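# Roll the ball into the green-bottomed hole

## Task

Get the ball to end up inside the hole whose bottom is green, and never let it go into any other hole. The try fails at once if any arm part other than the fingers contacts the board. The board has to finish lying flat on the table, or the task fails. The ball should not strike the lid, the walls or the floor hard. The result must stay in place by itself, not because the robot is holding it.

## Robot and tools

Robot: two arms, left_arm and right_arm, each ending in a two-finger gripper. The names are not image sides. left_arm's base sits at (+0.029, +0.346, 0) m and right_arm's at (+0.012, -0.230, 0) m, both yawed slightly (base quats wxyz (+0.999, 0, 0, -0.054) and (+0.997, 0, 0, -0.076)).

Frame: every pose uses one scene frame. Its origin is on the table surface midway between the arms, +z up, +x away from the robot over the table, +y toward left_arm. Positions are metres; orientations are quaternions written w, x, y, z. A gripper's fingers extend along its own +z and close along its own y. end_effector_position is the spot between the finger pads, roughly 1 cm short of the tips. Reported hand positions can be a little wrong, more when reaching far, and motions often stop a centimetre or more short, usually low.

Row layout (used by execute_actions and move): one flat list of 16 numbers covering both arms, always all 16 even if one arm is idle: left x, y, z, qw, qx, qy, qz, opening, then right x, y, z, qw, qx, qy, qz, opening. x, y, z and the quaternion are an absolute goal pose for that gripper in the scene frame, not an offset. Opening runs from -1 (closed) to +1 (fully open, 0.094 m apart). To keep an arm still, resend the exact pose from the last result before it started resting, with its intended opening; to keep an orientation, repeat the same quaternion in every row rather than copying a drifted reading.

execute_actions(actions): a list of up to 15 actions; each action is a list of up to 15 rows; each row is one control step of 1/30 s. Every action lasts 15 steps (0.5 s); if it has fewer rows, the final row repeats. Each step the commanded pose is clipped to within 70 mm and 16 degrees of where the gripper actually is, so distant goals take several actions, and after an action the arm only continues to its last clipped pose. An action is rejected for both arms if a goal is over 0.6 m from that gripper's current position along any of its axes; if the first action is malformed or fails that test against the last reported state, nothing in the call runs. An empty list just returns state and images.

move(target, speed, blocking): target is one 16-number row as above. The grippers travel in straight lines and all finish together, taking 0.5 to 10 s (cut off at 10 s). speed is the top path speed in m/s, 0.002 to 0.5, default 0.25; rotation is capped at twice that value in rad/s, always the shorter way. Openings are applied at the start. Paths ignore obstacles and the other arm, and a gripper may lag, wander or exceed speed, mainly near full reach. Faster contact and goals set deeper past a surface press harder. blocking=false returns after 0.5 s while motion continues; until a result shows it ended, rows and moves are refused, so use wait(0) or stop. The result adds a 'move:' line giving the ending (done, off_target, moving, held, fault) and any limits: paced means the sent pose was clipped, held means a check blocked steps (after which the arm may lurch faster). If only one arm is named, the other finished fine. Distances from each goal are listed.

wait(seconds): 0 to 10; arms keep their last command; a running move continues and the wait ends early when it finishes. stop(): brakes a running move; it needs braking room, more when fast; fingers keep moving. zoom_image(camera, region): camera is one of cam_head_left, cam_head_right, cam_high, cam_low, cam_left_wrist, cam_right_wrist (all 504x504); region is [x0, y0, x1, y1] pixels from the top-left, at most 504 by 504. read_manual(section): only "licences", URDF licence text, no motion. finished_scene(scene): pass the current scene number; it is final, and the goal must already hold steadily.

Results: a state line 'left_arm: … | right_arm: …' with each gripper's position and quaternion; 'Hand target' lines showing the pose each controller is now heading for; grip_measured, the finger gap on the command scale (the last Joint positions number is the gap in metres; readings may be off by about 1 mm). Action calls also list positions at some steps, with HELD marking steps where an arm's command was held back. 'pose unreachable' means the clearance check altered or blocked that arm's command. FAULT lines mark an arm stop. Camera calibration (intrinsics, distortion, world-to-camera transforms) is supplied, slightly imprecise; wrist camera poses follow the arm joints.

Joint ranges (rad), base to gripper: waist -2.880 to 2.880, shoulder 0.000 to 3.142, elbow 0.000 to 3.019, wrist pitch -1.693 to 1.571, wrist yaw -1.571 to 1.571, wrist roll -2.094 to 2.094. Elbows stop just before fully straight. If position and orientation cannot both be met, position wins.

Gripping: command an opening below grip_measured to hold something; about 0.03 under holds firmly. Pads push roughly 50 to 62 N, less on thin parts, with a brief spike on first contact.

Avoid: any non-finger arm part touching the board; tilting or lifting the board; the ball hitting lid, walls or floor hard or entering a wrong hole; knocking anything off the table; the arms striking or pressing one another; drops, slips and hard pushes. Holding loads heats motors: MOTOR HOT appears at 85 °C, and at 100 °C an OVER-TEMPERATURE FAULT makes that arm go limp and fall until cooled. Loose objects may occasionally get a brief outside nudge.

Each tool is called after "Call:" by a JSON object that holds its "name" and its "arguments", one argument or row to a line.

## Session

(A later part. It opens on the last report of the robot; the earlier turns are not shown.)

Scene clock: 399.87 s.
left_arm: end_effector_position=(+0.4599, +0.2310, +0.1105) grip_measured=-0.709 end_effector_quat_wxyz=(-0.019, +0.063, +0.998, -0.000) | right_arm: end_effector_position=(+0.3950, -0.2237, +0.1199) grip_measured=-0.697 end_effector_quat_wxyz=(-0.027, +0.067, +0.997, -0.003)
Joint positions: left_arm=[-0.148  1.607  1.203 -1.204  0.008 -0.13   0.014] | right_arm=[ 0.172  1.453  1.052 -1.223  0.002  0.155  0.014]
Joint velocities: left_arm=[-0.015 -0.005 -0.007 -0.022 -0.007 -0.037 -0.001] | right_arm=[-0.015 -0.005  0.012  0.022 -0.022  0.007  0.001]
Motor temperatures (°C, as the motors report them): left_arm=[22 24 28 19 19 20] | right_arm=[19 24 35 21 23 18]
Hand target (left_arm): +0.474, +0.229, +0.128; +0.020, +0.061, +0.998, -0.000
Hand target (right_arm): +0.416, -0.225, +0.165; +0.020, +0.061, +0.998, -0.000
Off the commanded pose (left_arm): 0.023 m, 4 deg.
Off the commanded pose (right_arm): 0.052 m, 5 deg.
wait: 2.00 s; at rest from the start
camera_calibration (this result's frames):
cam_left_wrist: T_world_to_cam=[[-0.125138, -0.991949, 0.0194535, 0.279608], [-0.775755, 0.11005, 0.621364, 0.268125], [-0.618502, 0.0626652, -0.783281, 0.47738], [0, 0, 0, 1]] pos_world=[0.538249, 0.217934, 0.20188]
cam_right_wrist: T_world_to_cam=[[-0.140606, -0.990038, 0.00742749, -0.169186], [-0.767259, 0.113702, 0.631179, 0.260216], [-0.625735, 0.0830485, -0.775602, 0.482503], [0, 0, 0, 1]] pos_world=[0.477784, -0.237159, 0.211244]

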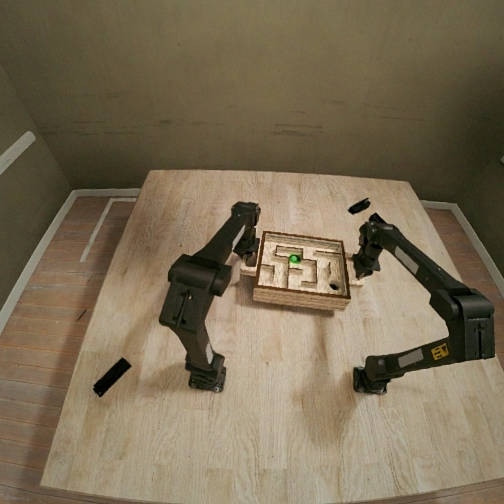

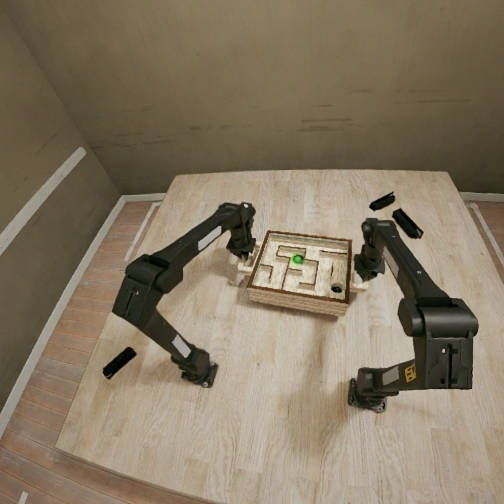

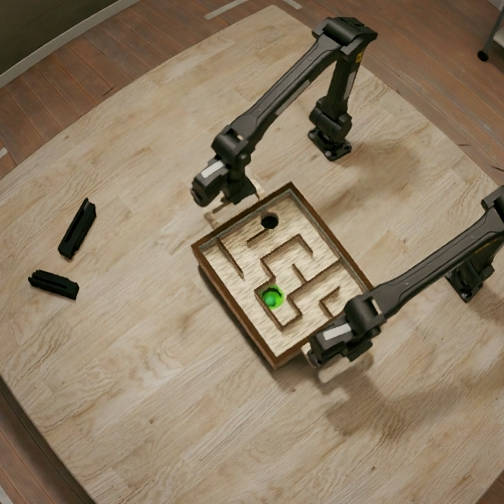

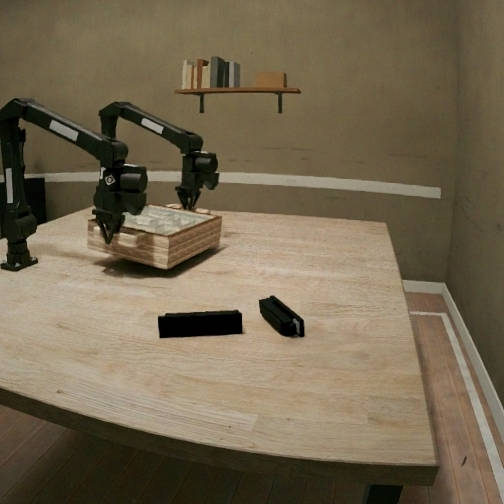

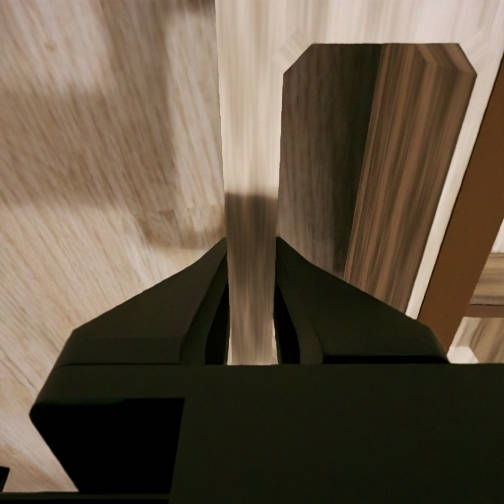

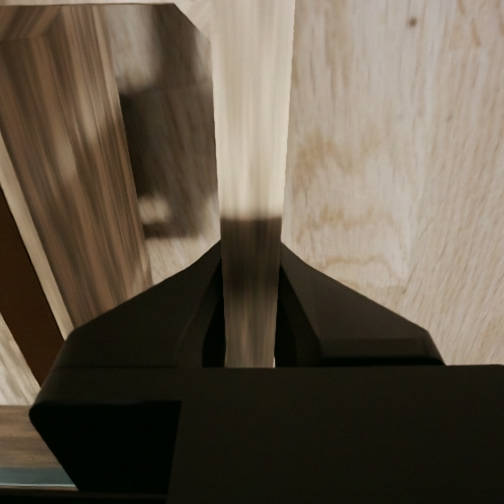

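In. Lower gently.

Call:
{"name": "move", "arguments": {
  "target": [0.468,0.229,0.072,0.03,0.061,0.998,0,-0.8,0.402,-0.225,0.074,0.03,0.061,0.998,0,-0.8],
  "speed": 0.03
}}

Scene clock: 404.30 s.
left_arm: end_effector_position=(+0.4596, +0.2317, +0.0714) grip_measured=-0.709 end_effector_quat_wxyz=(+0.011, +0.064, +0.998, -0.002) | right_arm: end_effector_position=(+0.3968, -0.2232, +0.0731) grip_measured=-0.697 end_effector_quat_wxyz=(+0.021, +0.069, +0.997, +0.002)
Joint positions: left_arm=[-0.149  1.617  1.101 -1.032 -0.001 -0.129  0.014] | right_arm=[ 0.172  1.458  0.921 -0.991 -0.001  0.157  0.014]
Joint velocities: left_arm=[-0.015 -0.015 -0.007  0.002 -0.081 -0.007 -0.   ] | right_arm=[-0.024 -0.015 -0.017  0.007  0.022  0.007 -0.001]
Motor temperatures (°C, as the motors report them): left_arm=[22 24 27 19 19 20] | right_arm=[19 24 34 21 23 18]
Hand target (left_arm): +0.467, +0.229, +0.072; +0.030, +0.061, +0.998, -0.000
Hand target (right_arm): +0.403, -0.225, +0.074; +0.030, +0.060, +0.998, +0.000
Off the commanded pose (left_arm): 0.009 m, 2 deg.
Off the commanded pose (right_arm): 0.006 m, 1 deg.
move: done
camera_calibration (this result's frames):
cam_left_wrist: T_world_to_cam=[[-0.128621, -0.991514, 0.0188832, 0.282554], [-0.811363, 0.116162, 0.572885, 0.310515], [-0.570217, 0.0583636, -0.819418, 0.427961], [0, 0, 0, 1]] pos_world=[0.532313, 0.219109, 0.167454]
cam_right_wrist: T_world_to_cam=[[-0.143105, -0.989648, -0.0108923, -0.165612], [-0.823343, 0.112936, 0.556194, 0.318623], [-0.549206, 0.0885623, -0.830981, 0.422221], [0, 0, 0, 1]] pos_world=[0.470523, -0.237274, 0.171838]

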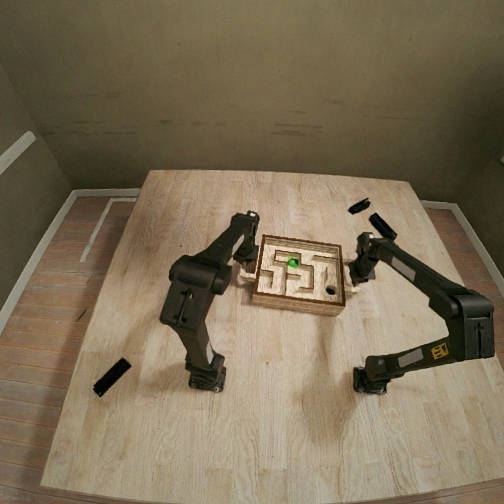

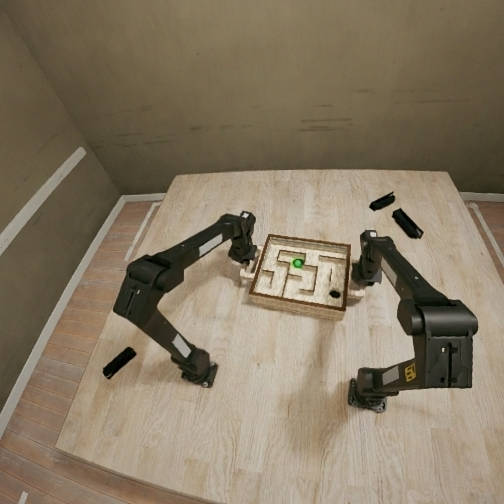

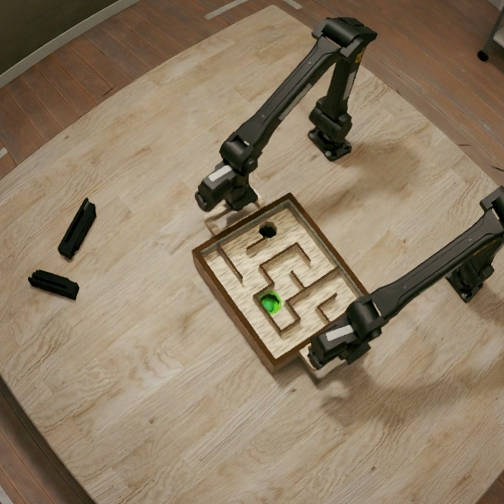

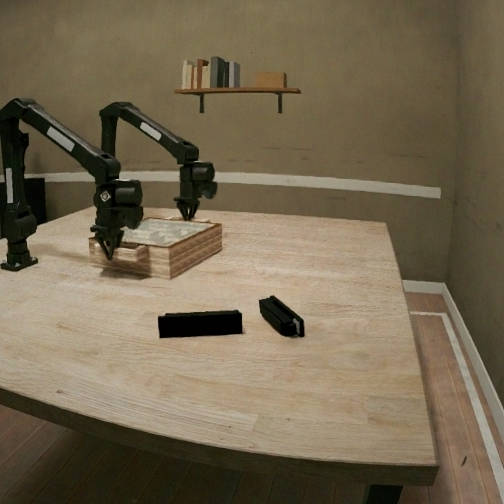

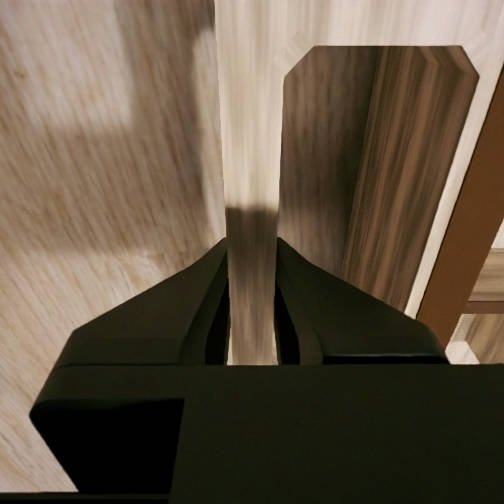

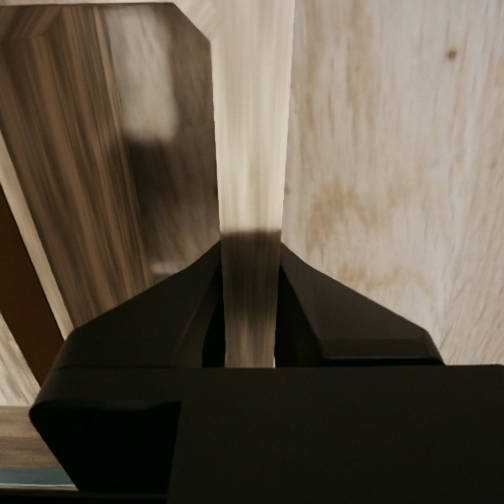

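Call:
{"name": "move", "arguments": {
  "target": [0.462,0.2317,0.07,0.015,0.061,0.998,0,-0.1,0.398,-0.2232,0.071,0.015,0.061,0.998,0,-0.1],
  "speed": 0.03
}}

Call:
{"name": "move", "arguments": {
  "target": [0.46,0.2317,0.18,0.015,0.061,0.998,0,-0.1,0.397,-0.2232,0.18,0.015,0.061,0.998,0,-0.1],
  "speed": 0.2
}}

Scene clock: 408.57 s.
left_arm: end_effector_position=(+0.4596, +0.2318, +0.0714) grip_measured=-0.103 end_effector_quat_wxyz=(+0.011, +0.064, +0.998, -0.001) | right_arm: end_effector_position=(+0.3967, -0.2234, +0.0730) grip_measured=-0.102 end_effector_quat_wxyz=(+0.021, +0.068, +0.997, +0.002)
Joint positions: left_arm=[-0.15   1.617  1.101 -1.032 -0.002 -0.13   0.042] | right_arm=[ 0.172  1.458  0.92  -0.991  0.     0.156  0.042]
Joint velocities: left_arm=[-0.005 -0.015 -0.012 -0.007  0.037 -0.022 -0.001] | right_arm=[-0.005 -0.005  0.002 -0.007  0.022 -0.007 -0.   ]
Motor temperatures (°C, as the motors report them): left_arm=[22 24 27 19 19 20] | right_arm=[19 24 34 21 23 18]
Hand target (left_arm): +0.462, +0.232, +0.070; +0.015, +0.061, +0.998, -0.000
Hand target (right_arm): +0.398, -0.223, +0.071; +0.015, +0.061, +0.998, -0.000
Off the commanded pose (left_arm): 0.003 m, 1 deg.
Off the commanded pose (right_arm): 0.002 m, 1 deg.
move: done
camera_calibration (this result's frames):
cam_left_wrist: T_world_to_cam=[[-0.128593, -0.991545, 0.0173793, 0.282747], [-0.811589, 0.115294, 0.57274, 0.310839], [-0.569901, 0.0595457, -0.819553, 0.42756], [0, 0, 0, 1]] pos_world=[0.5323, 0.21906, 0.167464]
cam_right_wrist: T_world_to_cam=[[-0.141662, -0.989872, -0.00926397, -0.166641], [-0.823313, 0.112619, 0.556302, 0.3185], [-0.549624, 0.0864341, -0.830929, 0.421734], [0, 0, 0, 1]] pos_world=[0.470414, -0.237275, 0.171705]

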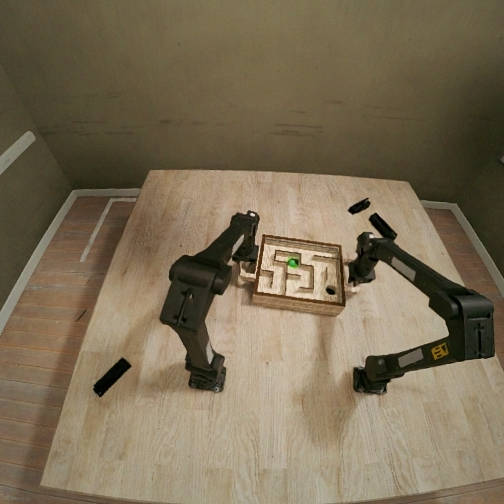

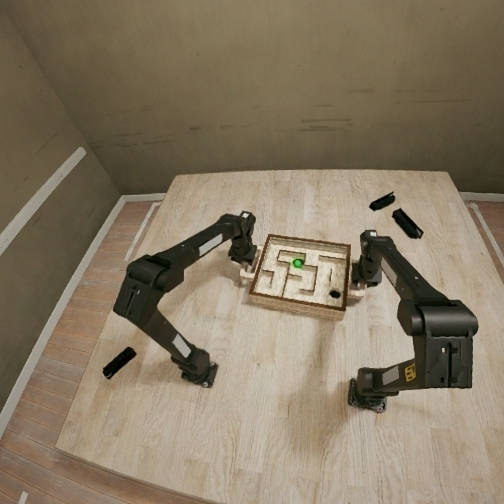

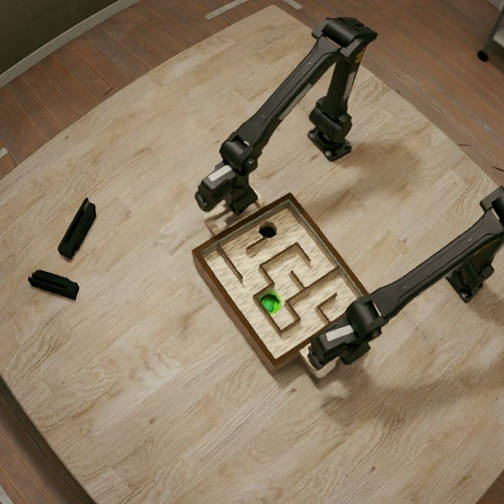

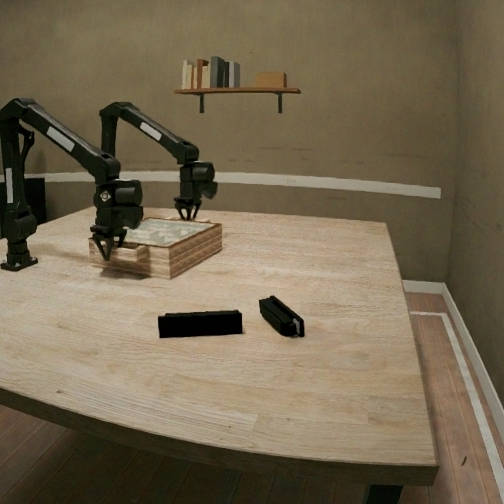

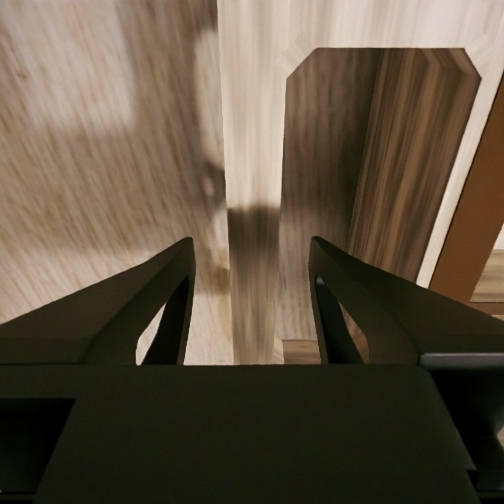

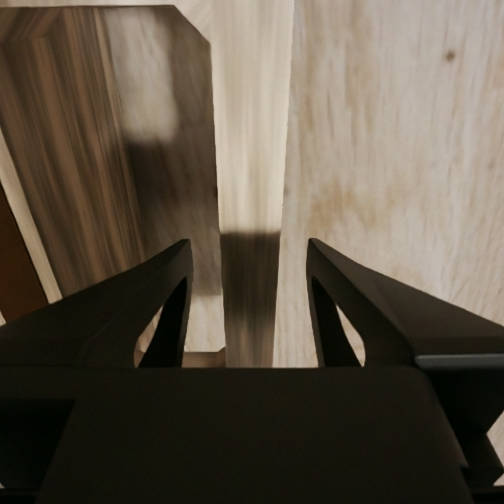

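Scene clock: 409.53 s.
left_arm: end_effector_position=(+0.4531, +0.2336, +0.1680) grip_measured=-0.103 end_effector_quat_wxyz=(+0.007, +0.064, +0.998, -0.000) | right_arm: end_effector_position=(+0.3867, -0.2236, +0.1688) grip_measured=-0.102 end_effector_quat_wxyz=(+0.006, +0.068, +0.998, +0.000)
Joint positions: left_arm=[-0.15   1.508  1.246 -1.295 -0.003 -0.13   0.042] | right_arm=[ 0.172  1.346  1.08  -1.294  0.     0.156  0.042]
Joint velocities: left_arm=[-0.005 -0.015 -0.007 -0.017 -0.066 -0.007  0.   ] | right_arm=[ 0.005 -0.005  0.017 -0.012 -0.066 -0.007  0.   ]
Motor temperatures (°C, as the motors report them): left_arm=[22 24 27 19 19 20] | right_arm=[19 24 34 21 23 18]
Hand target (left_arm): +0.462, +0.231, +0.180; +0.016, +0.061, +0.998, -0.000
Hand target (right_arm): +0.394, -0.223, +0.181; +0.015, +0.061, +0.998, -0.000
Off the commanded pose (left_arm): 0.014 m, 1 deg.
Off the commanded pose (right_arm): 0.015 m, 1 deg.
move: off_target (left_arm, right_arm)
camera_calibration (this result's frames):
cam_left_wrist: T_world_to_cam=[[-0.127696, -0.991685, 0.015929, 0.281871], [-0.807057, 0.113231, 0.579515, 0.24733], [-0.5765, 0.0611464, -0.814806, 0.504754], [0, 0, 0, 1]] pos_world=[0.526594, 0.220658, 0.263456]
cam_right_wrist: T_world_to_cam=[[-0.141866, -0.989876, -0.00447084, -0.168089], [-0.806403, 0.11295, 0.58048, 0.246483], [-0.574098, 0.0859559, -0.814262, 0.502414], [0, 0, 0, 1]] pos_world=[0.463353, -0.237413, 0.265267]

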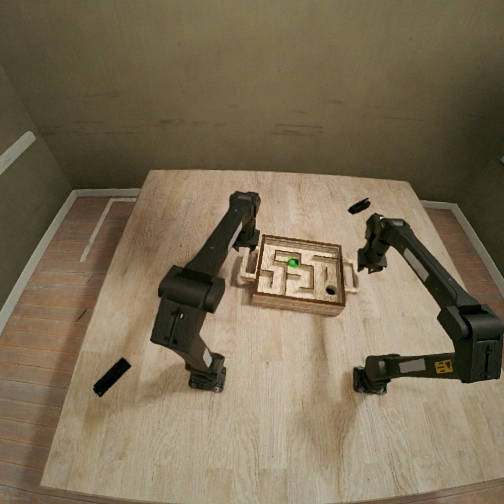

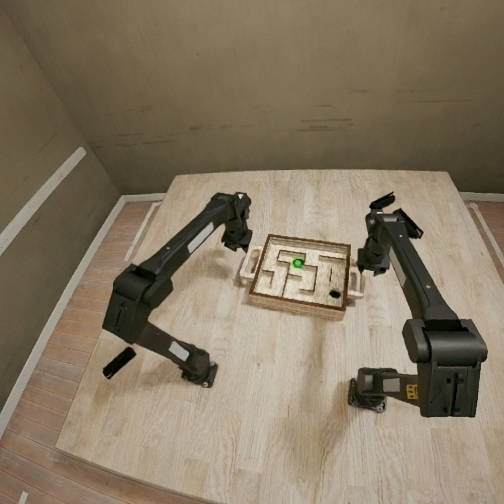

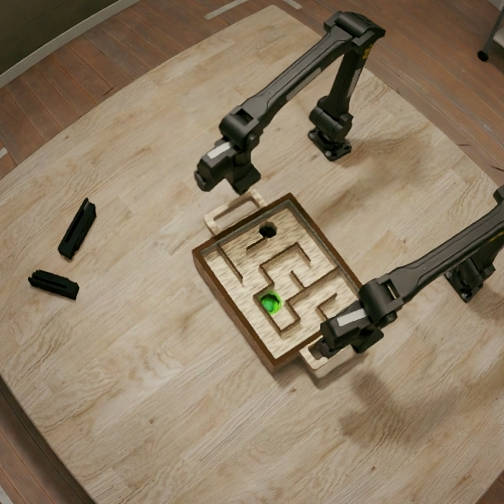

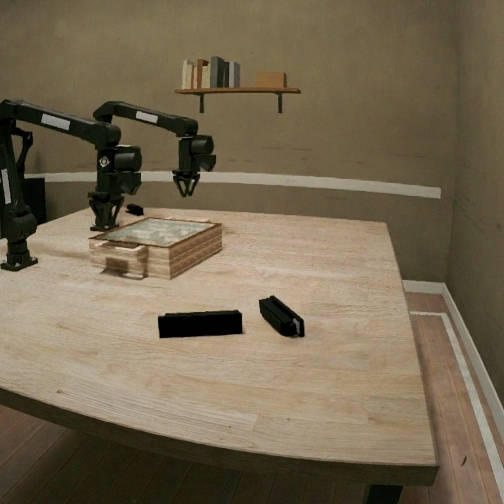

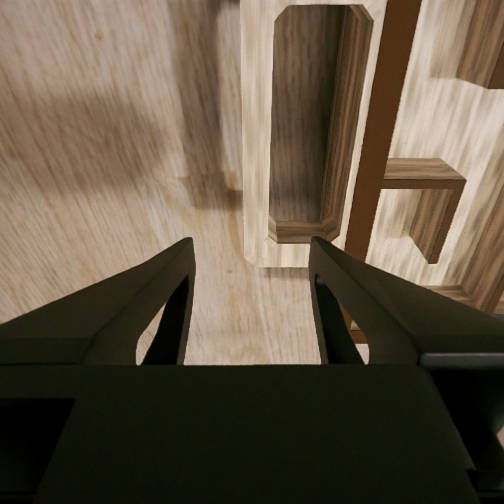

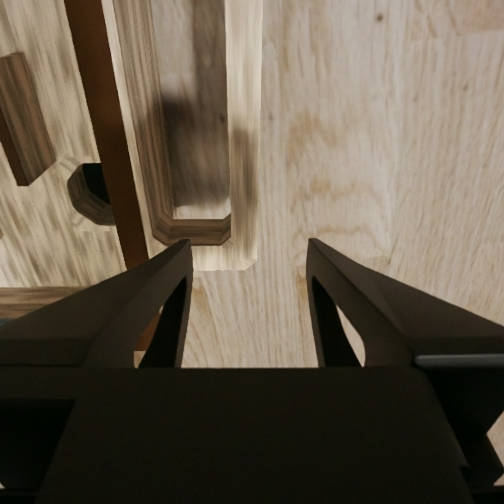

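Call:
{"name": "finished_scene", "arguments": {
  "scene": 1
}}

The scene is finished: the task was done.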